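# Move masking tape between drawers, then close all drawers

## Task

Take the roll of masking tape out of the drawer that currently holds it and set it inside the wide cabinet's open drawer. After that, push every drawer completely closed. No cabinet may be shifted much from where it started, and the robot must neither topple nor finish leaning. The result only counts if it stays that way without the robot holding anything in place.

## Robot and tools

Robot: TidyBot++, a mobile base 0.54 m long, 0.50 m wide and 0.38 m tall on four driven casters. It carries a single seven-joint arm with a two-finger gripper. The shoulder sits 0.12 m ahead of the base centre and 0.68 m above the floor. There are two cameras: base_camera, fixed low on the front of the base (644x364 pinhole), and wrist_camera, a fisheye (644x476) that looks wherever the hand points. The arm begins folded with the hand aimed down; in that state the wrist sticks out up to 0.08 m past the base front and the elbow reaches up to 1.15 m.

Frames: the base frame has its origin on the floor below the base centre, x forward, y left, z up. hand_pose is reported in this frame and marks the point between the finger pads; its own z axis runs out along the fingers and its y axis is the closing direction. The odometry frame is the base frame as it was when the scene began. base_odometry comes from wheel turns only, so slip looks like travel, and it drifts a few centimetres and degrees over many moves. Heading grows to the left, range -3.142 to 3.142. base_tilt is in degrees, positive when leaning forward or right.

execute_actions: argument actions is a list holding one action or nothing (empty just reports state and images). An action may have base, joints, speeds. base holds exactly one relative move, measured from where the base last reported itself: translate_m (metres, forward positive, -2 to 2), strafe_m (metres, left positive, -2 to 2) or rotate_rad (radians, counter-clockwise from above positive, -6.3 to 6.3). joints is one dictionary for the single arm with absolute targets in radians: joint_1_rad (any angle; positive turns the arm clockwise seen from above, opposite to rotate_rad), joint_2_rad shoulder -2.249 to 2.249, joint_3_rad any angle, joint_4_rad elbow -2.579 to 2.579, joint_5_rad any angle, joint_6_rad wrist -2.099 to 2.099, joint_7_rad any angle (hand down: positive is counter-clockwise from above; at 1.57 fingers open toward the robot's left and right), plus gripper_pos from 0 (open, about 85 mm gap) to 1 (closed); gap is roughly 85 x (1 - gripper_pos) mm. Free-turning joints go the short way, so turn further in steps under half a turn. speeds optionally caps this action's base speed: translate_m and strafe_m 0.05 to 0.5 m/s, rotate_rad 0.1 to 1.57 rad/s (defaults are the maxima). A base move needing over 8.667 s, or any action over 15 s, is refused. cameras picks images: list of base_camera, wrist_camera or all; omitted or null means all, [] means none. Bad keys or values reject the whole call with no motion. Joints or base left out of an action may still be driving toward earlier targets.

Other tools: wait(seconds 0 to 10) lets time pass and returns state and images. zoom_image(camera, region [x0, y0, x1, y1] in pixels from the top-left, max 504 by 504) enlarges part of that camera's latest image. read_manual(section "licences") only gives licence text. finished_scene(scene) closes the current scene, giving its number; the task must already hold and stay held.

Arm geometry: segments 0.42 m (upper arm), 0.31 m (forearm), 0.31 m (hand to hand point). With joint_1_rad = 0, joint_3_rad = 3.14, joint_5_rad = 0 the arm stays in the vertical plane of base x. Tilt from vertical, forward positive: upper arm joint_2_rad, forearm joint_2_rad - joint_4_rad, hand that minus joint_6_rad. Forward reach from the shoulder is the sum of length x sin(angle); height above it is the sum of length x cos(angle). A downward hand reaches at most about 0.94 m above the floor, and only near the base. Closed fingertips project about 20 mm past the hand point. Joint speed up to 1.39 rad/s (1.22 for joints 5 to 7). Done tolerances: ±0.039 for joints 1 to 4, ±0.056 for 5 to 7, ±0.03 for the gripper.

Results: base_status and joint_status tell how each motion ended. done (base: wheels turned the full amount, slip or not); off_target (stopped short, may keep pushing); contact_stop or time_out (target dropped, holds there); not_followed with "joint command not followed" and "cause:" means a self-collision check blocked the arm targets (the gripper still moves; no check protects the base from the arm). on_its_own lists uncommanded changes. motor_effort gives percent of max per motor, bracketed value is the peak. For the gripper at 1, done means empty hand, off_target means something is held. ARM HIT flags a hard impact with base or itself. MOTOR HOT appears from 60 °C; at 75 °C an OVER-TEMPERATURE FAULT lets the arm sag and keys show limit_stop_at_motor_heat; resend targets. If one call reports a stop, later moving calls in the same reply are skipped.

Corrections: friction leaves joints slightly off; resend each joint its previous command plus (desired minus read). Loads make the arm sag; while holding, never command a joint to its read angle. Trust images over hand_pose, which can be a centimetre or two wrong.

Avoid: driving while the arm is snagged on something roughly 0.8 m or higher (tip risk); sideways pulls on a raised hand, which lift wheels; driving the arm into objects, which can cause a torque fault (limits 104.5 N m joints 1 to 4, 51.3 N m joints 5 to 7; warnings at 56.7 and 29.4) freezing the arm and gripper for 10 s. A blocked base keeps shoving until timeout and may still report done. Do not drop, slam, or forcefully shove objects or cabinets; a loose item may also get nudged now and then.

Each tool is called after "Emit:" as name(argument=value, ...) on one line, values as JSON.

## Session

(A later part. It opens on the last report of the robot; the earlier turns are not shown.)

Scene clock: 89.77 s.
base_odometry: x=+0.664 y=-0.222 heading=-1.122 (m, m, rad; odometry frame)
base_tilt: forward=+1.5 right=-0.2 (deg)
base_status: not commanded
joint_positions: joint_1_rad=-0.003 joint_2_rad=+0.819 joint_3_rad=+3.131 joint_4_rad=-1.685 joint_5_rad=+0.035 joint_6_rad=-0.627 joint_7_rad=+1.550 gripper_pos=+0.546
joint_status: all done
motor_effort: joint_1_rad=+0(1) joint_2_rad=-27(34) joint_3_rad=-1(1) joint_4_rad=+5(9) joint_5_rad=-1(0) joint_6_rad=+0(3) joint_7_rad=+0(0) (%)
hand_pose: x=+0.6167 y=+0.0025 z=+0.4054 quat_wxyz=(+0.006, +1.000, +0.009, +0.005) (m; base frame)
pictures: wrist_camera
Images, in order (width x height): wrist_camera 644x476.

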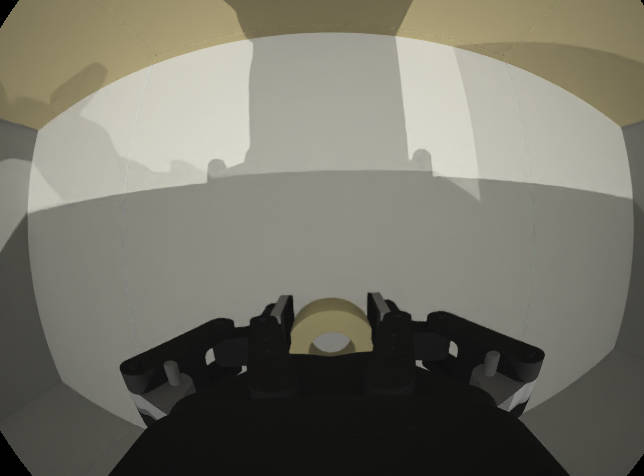

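Emit:
execute_actions(actions=[{"joints":{"joint_2_rad":0.815,"joint_6_rad":-0.62,"gripper_pos":0.2}}], cameras=[])

Emit:
execute_actions(actions=[{"joints":{"joint_2_rad":0.482,"joint_4_rad":-1.566,"joint_6_rad":-1.09}}], cameras=["wrist_camera"])

Emit:
execute_actions(actions=[{"joints":{"joint_2_rad":0.4,"joint_4_rad":-1.0,"joint_6_rad":-1.74,"gripper_pos":1}}], cameras=[])

Emit:
execute_actions(actions=[{"base":{"translate_m":-0.35},"joints":{"joint_7_rad":0}}], cameras=[])

Emit:
execute_actions(actions=[{"joints":{"joint_7_rad":-1.57,"joint_2_rad":0.7,"joint_4_rad":-2.0,"joint_6_rad":0}}], cameras=[])

Emit:
execute_actions(actions=[{"base":{"translate_m":0.36},"speeds":{"translate_m":0.1}}])

Emit:
execute_actions(actions=[{"base":{"translate_m":0.04},"speeds":{"translate_m":0.05}}], cameras=["base_camera"])

Scene clock: 96.23 s.
base_odometry: x=+0.664 y=-0.222 heading=-1.122 (m, m, rad; odometry frame)
base_tilt: forward=+1.5 right=-0.2 (deg)
base_status: not commanded
joint_positions: joint_1_rad=-0.003 joint_2_rad=+0.818 joint_3_rad=+3.131 joint_4_rad=-1.685 joint_5_rad=+0.035 joint_6_rad=-0.627 joint_7_rad=+1.550 gripper_pos=+0.200
joint_status: all done
motor_effort: joint_1_rad=+0(1) joint_2_rad=-35(36) joint_3_rad=-1(1) joint_4_rad=+9(9) joint_5_rad=+0(0) joint_6_rad=+0(1) joint_7_rad=+0(1) (%)
hand_pose: x=+0.6170 y=+0.0025 z=+0.4058 quat_wxyz=(+0.006, +1.000, +0.009, +0.006) (m; base frame)
pictures: none
No camera images: the call's "cameras" was empty. Leave "cameras" out to get every camera's image.

Scene clock: 97.70 s.
base_odometry: x=+0.664 y=-0.222 heading=-1.122 (m, m, rad; odometry frame)
base_tilt: forward=+1.6 right=-0.3 (deg)
base_status: not commanded
joint_positions: joint_1_rad=-0.003 joint_2_rad=+0.487 joint_3_rad=+3.131 joint_4_rad=-1.573 joint_5_rad=+0.035 joint_6_rad=-1.068 joint_7_rad=+1.550 gripper_pos=+0.200
joint_status: all done
motor_effort: joint_1_rad=-1(0) joint_2_rad=-31(38) joint_3_rad=-1(1) joint_4_rad=+13(13) joint_5_rad=+0(0) joint_6_rad=+0(0) joint_7_rad=+0(1) (%)
hand_pose: x=+0.5977 y=-0.0016 z=+0.5950 quat_wxyz=(+0.013, +1.000, +0.004, +0.007) (m; base frame)
pictures: wrist_camera
Images, in order (width x height): wrist_camera 644x476.

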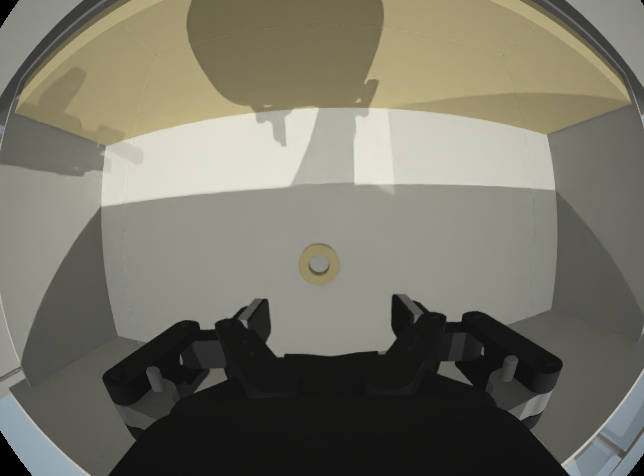

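Scene clock: 99.50 s.
base_odometry: x=+0.664 y=-0.222 heading=-1.122 (m, m, rad; odometry frame)
base_tilt: forward=+1.5 right=-0.2 (deg)
base_status: not commanded
joint_positions: joint_1_rad=-0.003 joint_2_rad=+0.417 joint_3_rad=+3.131 joint_4_rad=-1.009 joint_5_rad=+0.035 joint_6_rad=-1.716 joint_7_rad=+1.550 gripper_pos=+0.999
joint_status: all done
motor_effort: joint_1_rad=+0(0) joint_2_rad=-30(33) joint_3_rad=+0(1) joint_4_rad=+15(15) joint_5_rad=+0(0) joint_6_rad=+1(1) joint_7_rad=+0(0) (%)
hand_pose: x=+0.6003 y=-0.0036 z=+0.8009 quat_wxyz=(+0.015, +1.000, -0.007, +0.000) (m; base frame)
pictures: none
No camera images: the call's "cameras" was empty. Leave "cameras" out to get every camera's image.

Scene clock: 101.63 s.
base_odometry: x=+0.512 y=+0.093 heading=-1.122 (m, m, rad; odometry frame)
base_tilt: forward=+1.5 right=-0.2 (deg)
base_status: done
joint_positions: joint_1_rad=-0.003 joint_2_rad=+0.405 joint_3_rad=+3.131 joint_4_rad=-1.008 joint_5_rad=+0.035 joint_6_rad=-1.719 joint_7_rad=+0.004 gripper_pos=+0.999
joint_status: all done
motor_effort: joint_1_rad=+0(3) joint_2_rad=-30(33) joint_3_rad=+0(2) joint_4_rad=+15(16) joint_5_rad=+0(0) joint_6_rad=+0(1) joint_7_rad=+0(1) (%)
hand_pose: x=+0.5983 y=-0.0039 z=+0.8072 quat_wxyz=(+0.007, +0.711, -0.703, +0.015) (m; base frame)
pictures: none
No camera images: the call's "cameras" was empty. Leave "cameras" out to get every camera's image.

Scene clock: 104.07 s.
base_odometry: x=+0.512 y=+0.093 heading=-1.122 (m, m, rad; odometry frame)
base_tilt: forward=+1.5 right=-0.2 (deg)
base_status: not commanded
joint_positions: joint_1_rad=-0.003 joint_2_rad=+0.678 joint_3_rad=+3.131 joint_4_rad=-1.991 joint_5_rad=+0.035 joint_6_rad=-0.024 joint_7_rad=-1.547 gripper_pos=+0.999
joint_status: all done
motor_effort: joint_1_rad=-1(0) joint_2_rad=-31(34) joint_3_rad=-1(1) joint_4_rad=+8(16) joint_5_rad=+0(0) joint_6_rad=+4(4) joint_7_rad=+0(1) (%)
hand_pose: x=+0.6611 y=+0.0088 z=+0.4494 quat_wxyz=(-0.223, +0.033, -0.974, +0.002) (m; base frame)
pictures: none
No camera images: the call's "cameras" was empty. Leave "cameras" out to get every camera's image.

Scene clock: 108.30 s.
base_odometry: x=+0.669 y=-0.231 heading=-1.121 (m, m, rad; odometry frame)
base_tilt: forward=+1.5 right=-0.2 (deg)
base_status: done
joint_positions: joint_1_rad=-0.003 joint_2_rad=+0.686 joint_3_rad=+3.130 joint_4_rad=-2.010 joint_5_rad=+0.035 joint_6_rad=-0.026 joint_7_rad=-1.547 gripper_pos=+0.999
joint_status: not commanded
motor_effort: joint_1_rad=+0(1) joint_2_rad=-32(33) joint_3_rad=-1(1) joint_4_rad=+9(17) joint_5_rad=-1(0) joint_6_rad=+4(12) joint_7_rad=-1(1) (%)
hand_pose: x=+0.6472 y=+0.0090 z=+0.4391 quat_wxyz=(-0.208, +0.034, -0.978, +0.002) (m; base frame)
pictures: base_camera, wrist_camera
Images, in order (width x height): base_camera 644x364, wrist_camera 644x476.

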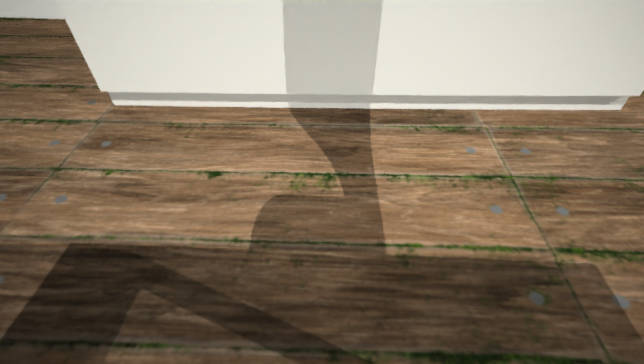

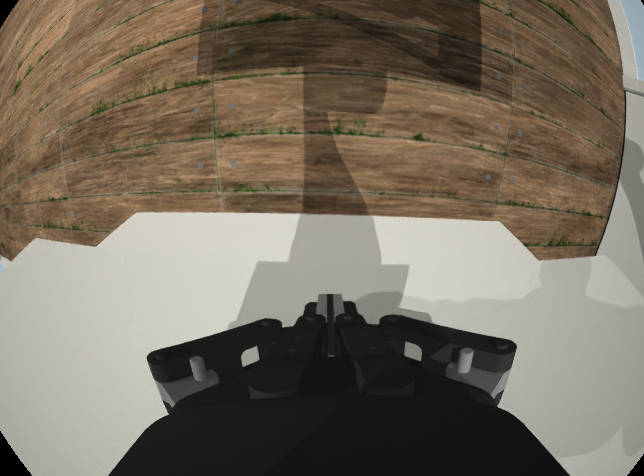

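Scene clock: 109.60 s.
base_odometry: x=+0.686 y=-0.267 heading=-1.120 (m, m, rad; odometry frame)
base_tilt: forward=+1.5 right=-0.2 (deg)
base_status: done
joint_positions: joint_1_rad=-0.003 joint_2_rad=+0.689 joint_3_rad=+3.130 joint_4_rad=-2.021 joint_5_rad=+0.035 joint_6_rad=-0.026 joint_7_rad=-1.547 gripper_pos=+0.999
joint_status: not commanded
motor_effort: joint_1_rad=+0(1) joint_2_rad=-32(33) joint_3_rad=-1(2) joint_4_rad=+10(16) joint_5_rad=-1(0) joint_6_rad=+6(10) joint_7_rad=+1(0) (%)
hand_pose: x=+0.6407 y=+0.0091 z=+0.4353 quat_wxyz=(-0.201, +0.034, -0.979, +0.002) (m; base frame)
pictures: base_camera
Images, in order (width x height): base_camera 644x364.

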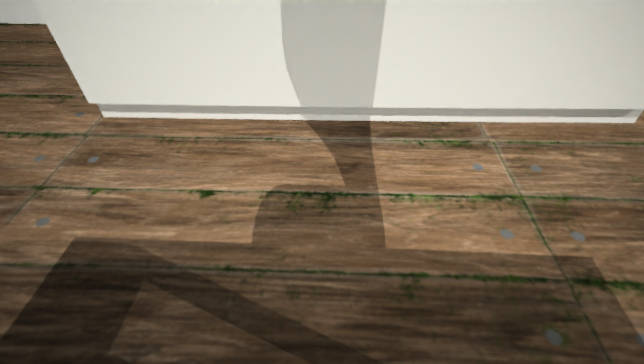

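Emit:
execute_actions(actions=[{"base":{"translate_m":0.03},"speeds":{"translate_m":0.05}}])

Scene clock: 111.57 s.
base_odometry: x=+0.700 y=-0.294 heading=-1.119 (m, m, rad; odometry frame)
base_tilt: forward=+1.6 right=-0.2 (deg)
base_status: done
joint_positions: joint_1_rad=-0.003 joint_2_rad=+0.690 joint_3_rad=+3.130 joint_4_rad=-2.023 joint_5_rad=+0.035 joint_6_rad=-0.027 joint_7_rad=-1.547 gripper_pos=+0.999
joint_status: not commanded
motor_effort: joint_1_rad=-1(2) joint_2_rad=-32(34) joint_3_rad=-1(3) joint_4_rad=+10(17) joint_5_rad=-1(1) joint_6_rad=+5(10) joint_7_rad=+0(1) (%)
hand_pose: x=+0.6393 y=+0.0090 z=+0.4343 quat_wxyz=(-0.200, +0.034, -0.979, +0.001) (m; base frame)
pictures: base_camera, wrist_camera
Images, in order (width x height): base_camera 644x364, wrist_camera 644x476.

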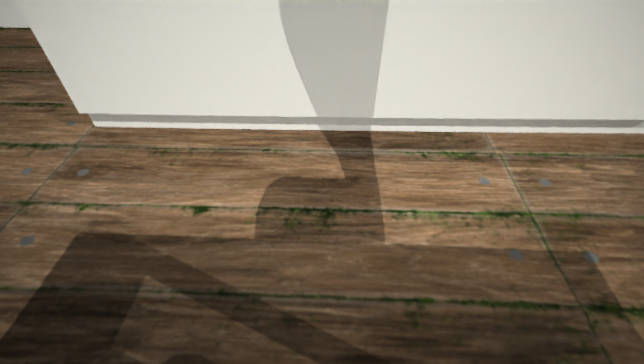

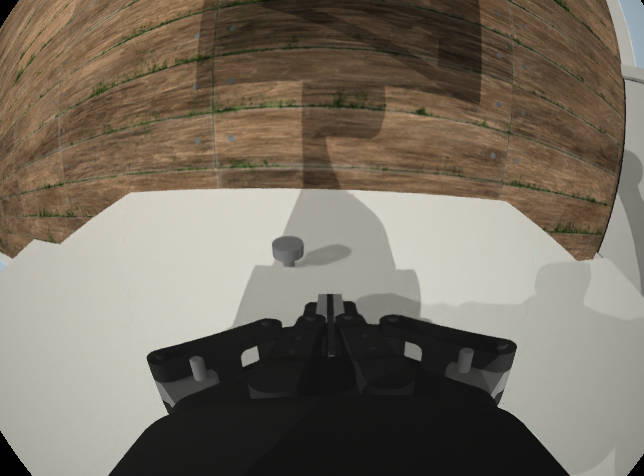

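Emit:
execute_actions(actions=[{"base":{"translate_m":0.03},"speeds":{"translate_m":0.05}}])

Scene clock: 113.47 s.
base_odometry: x=+0.713 y=-0.321 heading=-1.118 (m, m, rad; odometry frame)
base_tilt: forward=+1.5 right=-0.2 (deg)
base_status: done
joint_positions: joint_1_rad=-0.003 joint_2_rad=+0.690 joint_3_rad=+3.130 joint_4_rad=-2.024 joint_5_rad=+0.035 joint_6_rad=-0.027 joint_7_rad=-1.547 gripper_pos=+0.999
joint_status: not commanded
motor_effort: joint_1_rad=+0(2) joint_2_rad=-32(33) joint_3_rad=-1(2) joint_4_rad=+10(17) joint_5_rad=-1(1) joint_6_rad=+5(10) joint_7_rad=+0(0) (%)
hand_pose: x=+0.6386 y=+0.0090 z=+0.4337 quat_wxyz=(-0.199, +0.034, -0.979, +0.001) (m; base frame)
pictures: base_camera, wrist_camera
Images, in order (width x height): base_camera 644x364, wrist_camera 644x476.

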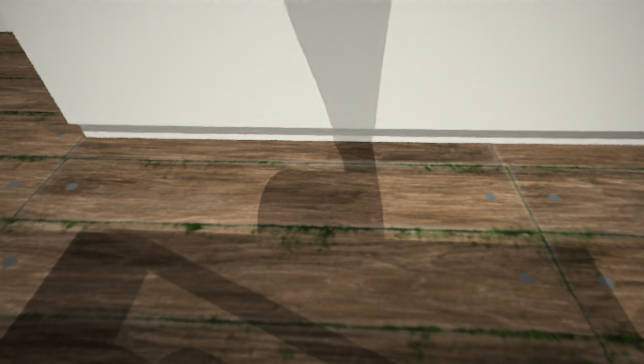

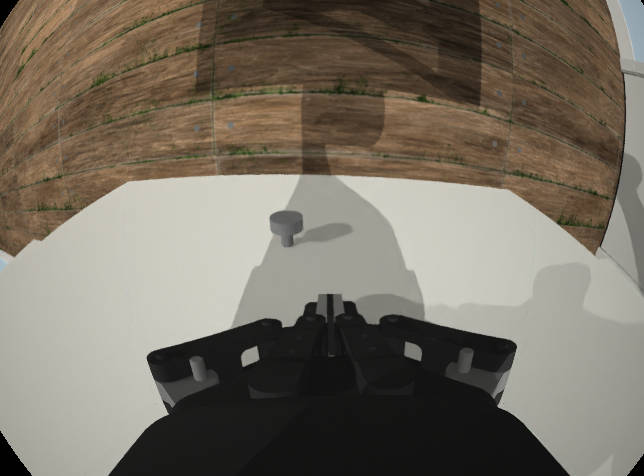

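Emit:
execute_actions(actions=[{"base":{"translate_m":0.02},"speeds":{"translate_m":0.05}}])

Emit:
execute_actions(actions=[{"base":{"translate_m":-0.15}}])

Scene clock: 115.40 s.
base_odometry: x=+0.722 y=-0.339 heading=-1.118 (m, m, rad; odometry frame)
base_tilt: forward=+1.5 right=-0.2 (deg)
base_status: done
joint_positions: joint_1_rad=-0.003 joint_2_rad=+0.692 joint_3_rad=+3.130 joint_4_rad=-2.033 joint_5_rad=+0.035 joint_6_rad=-0.033 joint_7_rad=-1.547 gripper_pos=+0.999
joint_status: not commanded
motor_effort: joint_1_rad=+0(2) joint_2_rad=-32(34) joint_3_rad=-1(2) joint_4_rad=+13(18) joint_5_rad=+0(1) joint_6_rad=+8(12) joint_7_rad=+1(1) (%)
hand_pose: x=+0.6313 y=+0.0089 z=+0.4300 quat_wxyz=(-0.191, +0.034, -0.981, +0.001) (m; base frame)
pictures: base_camera, wrist_camera
Images, in order (width x height): base_camera 644x364, wrist_camera 644x476.

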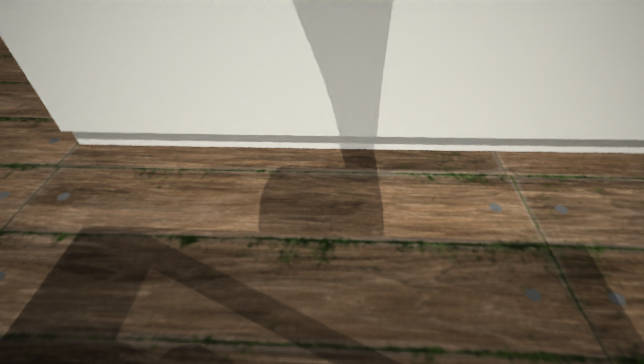

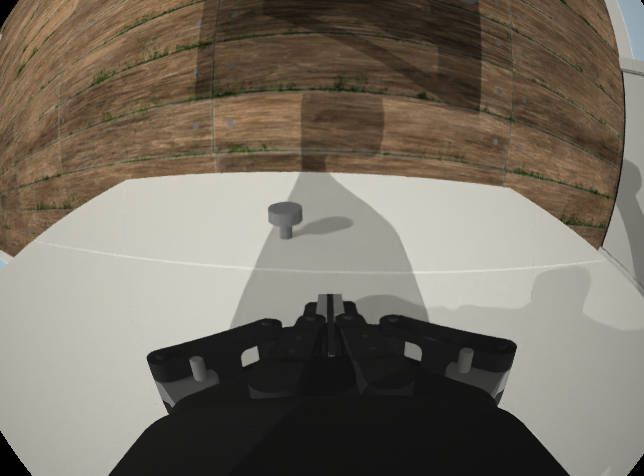

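Scene clock: 116.87 s.
base_odometry: x=+0.656 y=-0.204 heading=-1.117 (m, m, rad; odometry frame)
base_tilt: forward=+1.5 right=-0.2 (deg)
base_status: done
joint_positions: joint_1_rad=-0.002 joint_2_rad=+0.692 joint_3_rad=+3.130 joint_4_rad=-1.999 joint_5_rad=+0.035 joint_6_rad=-0.021 joint_7_rad=-1.547 gripper_pos=+0.999
joint_status: not commanded
motor_effort: joint_1_rad=+0(3) joint_2_rad=-32(33) joint_3_rad=-1(3) joint_4_rad=+8(12) joint_5_rad=+0(1) joint_6_rad=+4(7) joint_7_rad=+0(0) (%)
hand_pose: x=+0.6538 y=+0.0090 z=+0.4400 quat_wxyz=(-0.213, +0.033, -0.976, +0.002) (m; base frame)
pictures: base_camera, wrist_camera
Images, in order (width x height): base_camera 644x364, wrist_camera 644x476.

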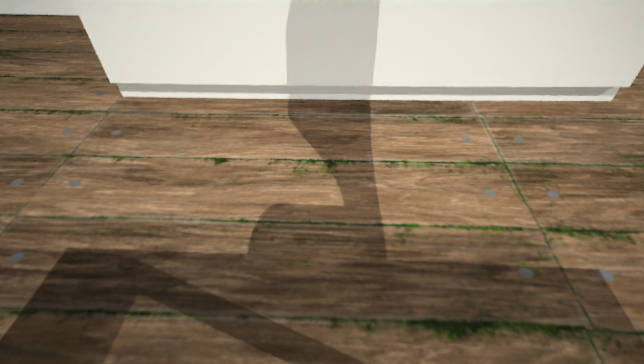

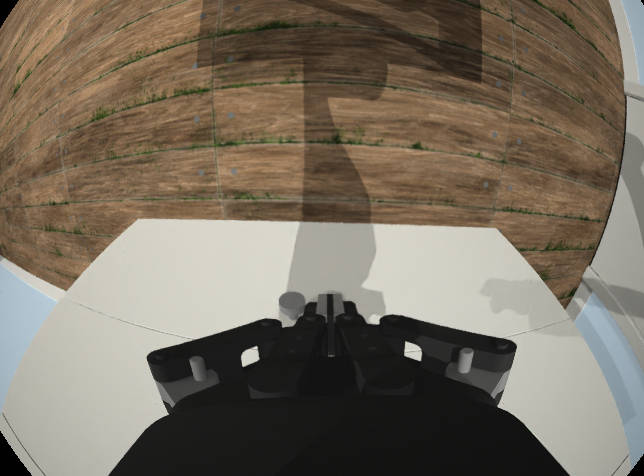

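Emit:
finished_scene(scene=2)

The scene is finished: the task was done.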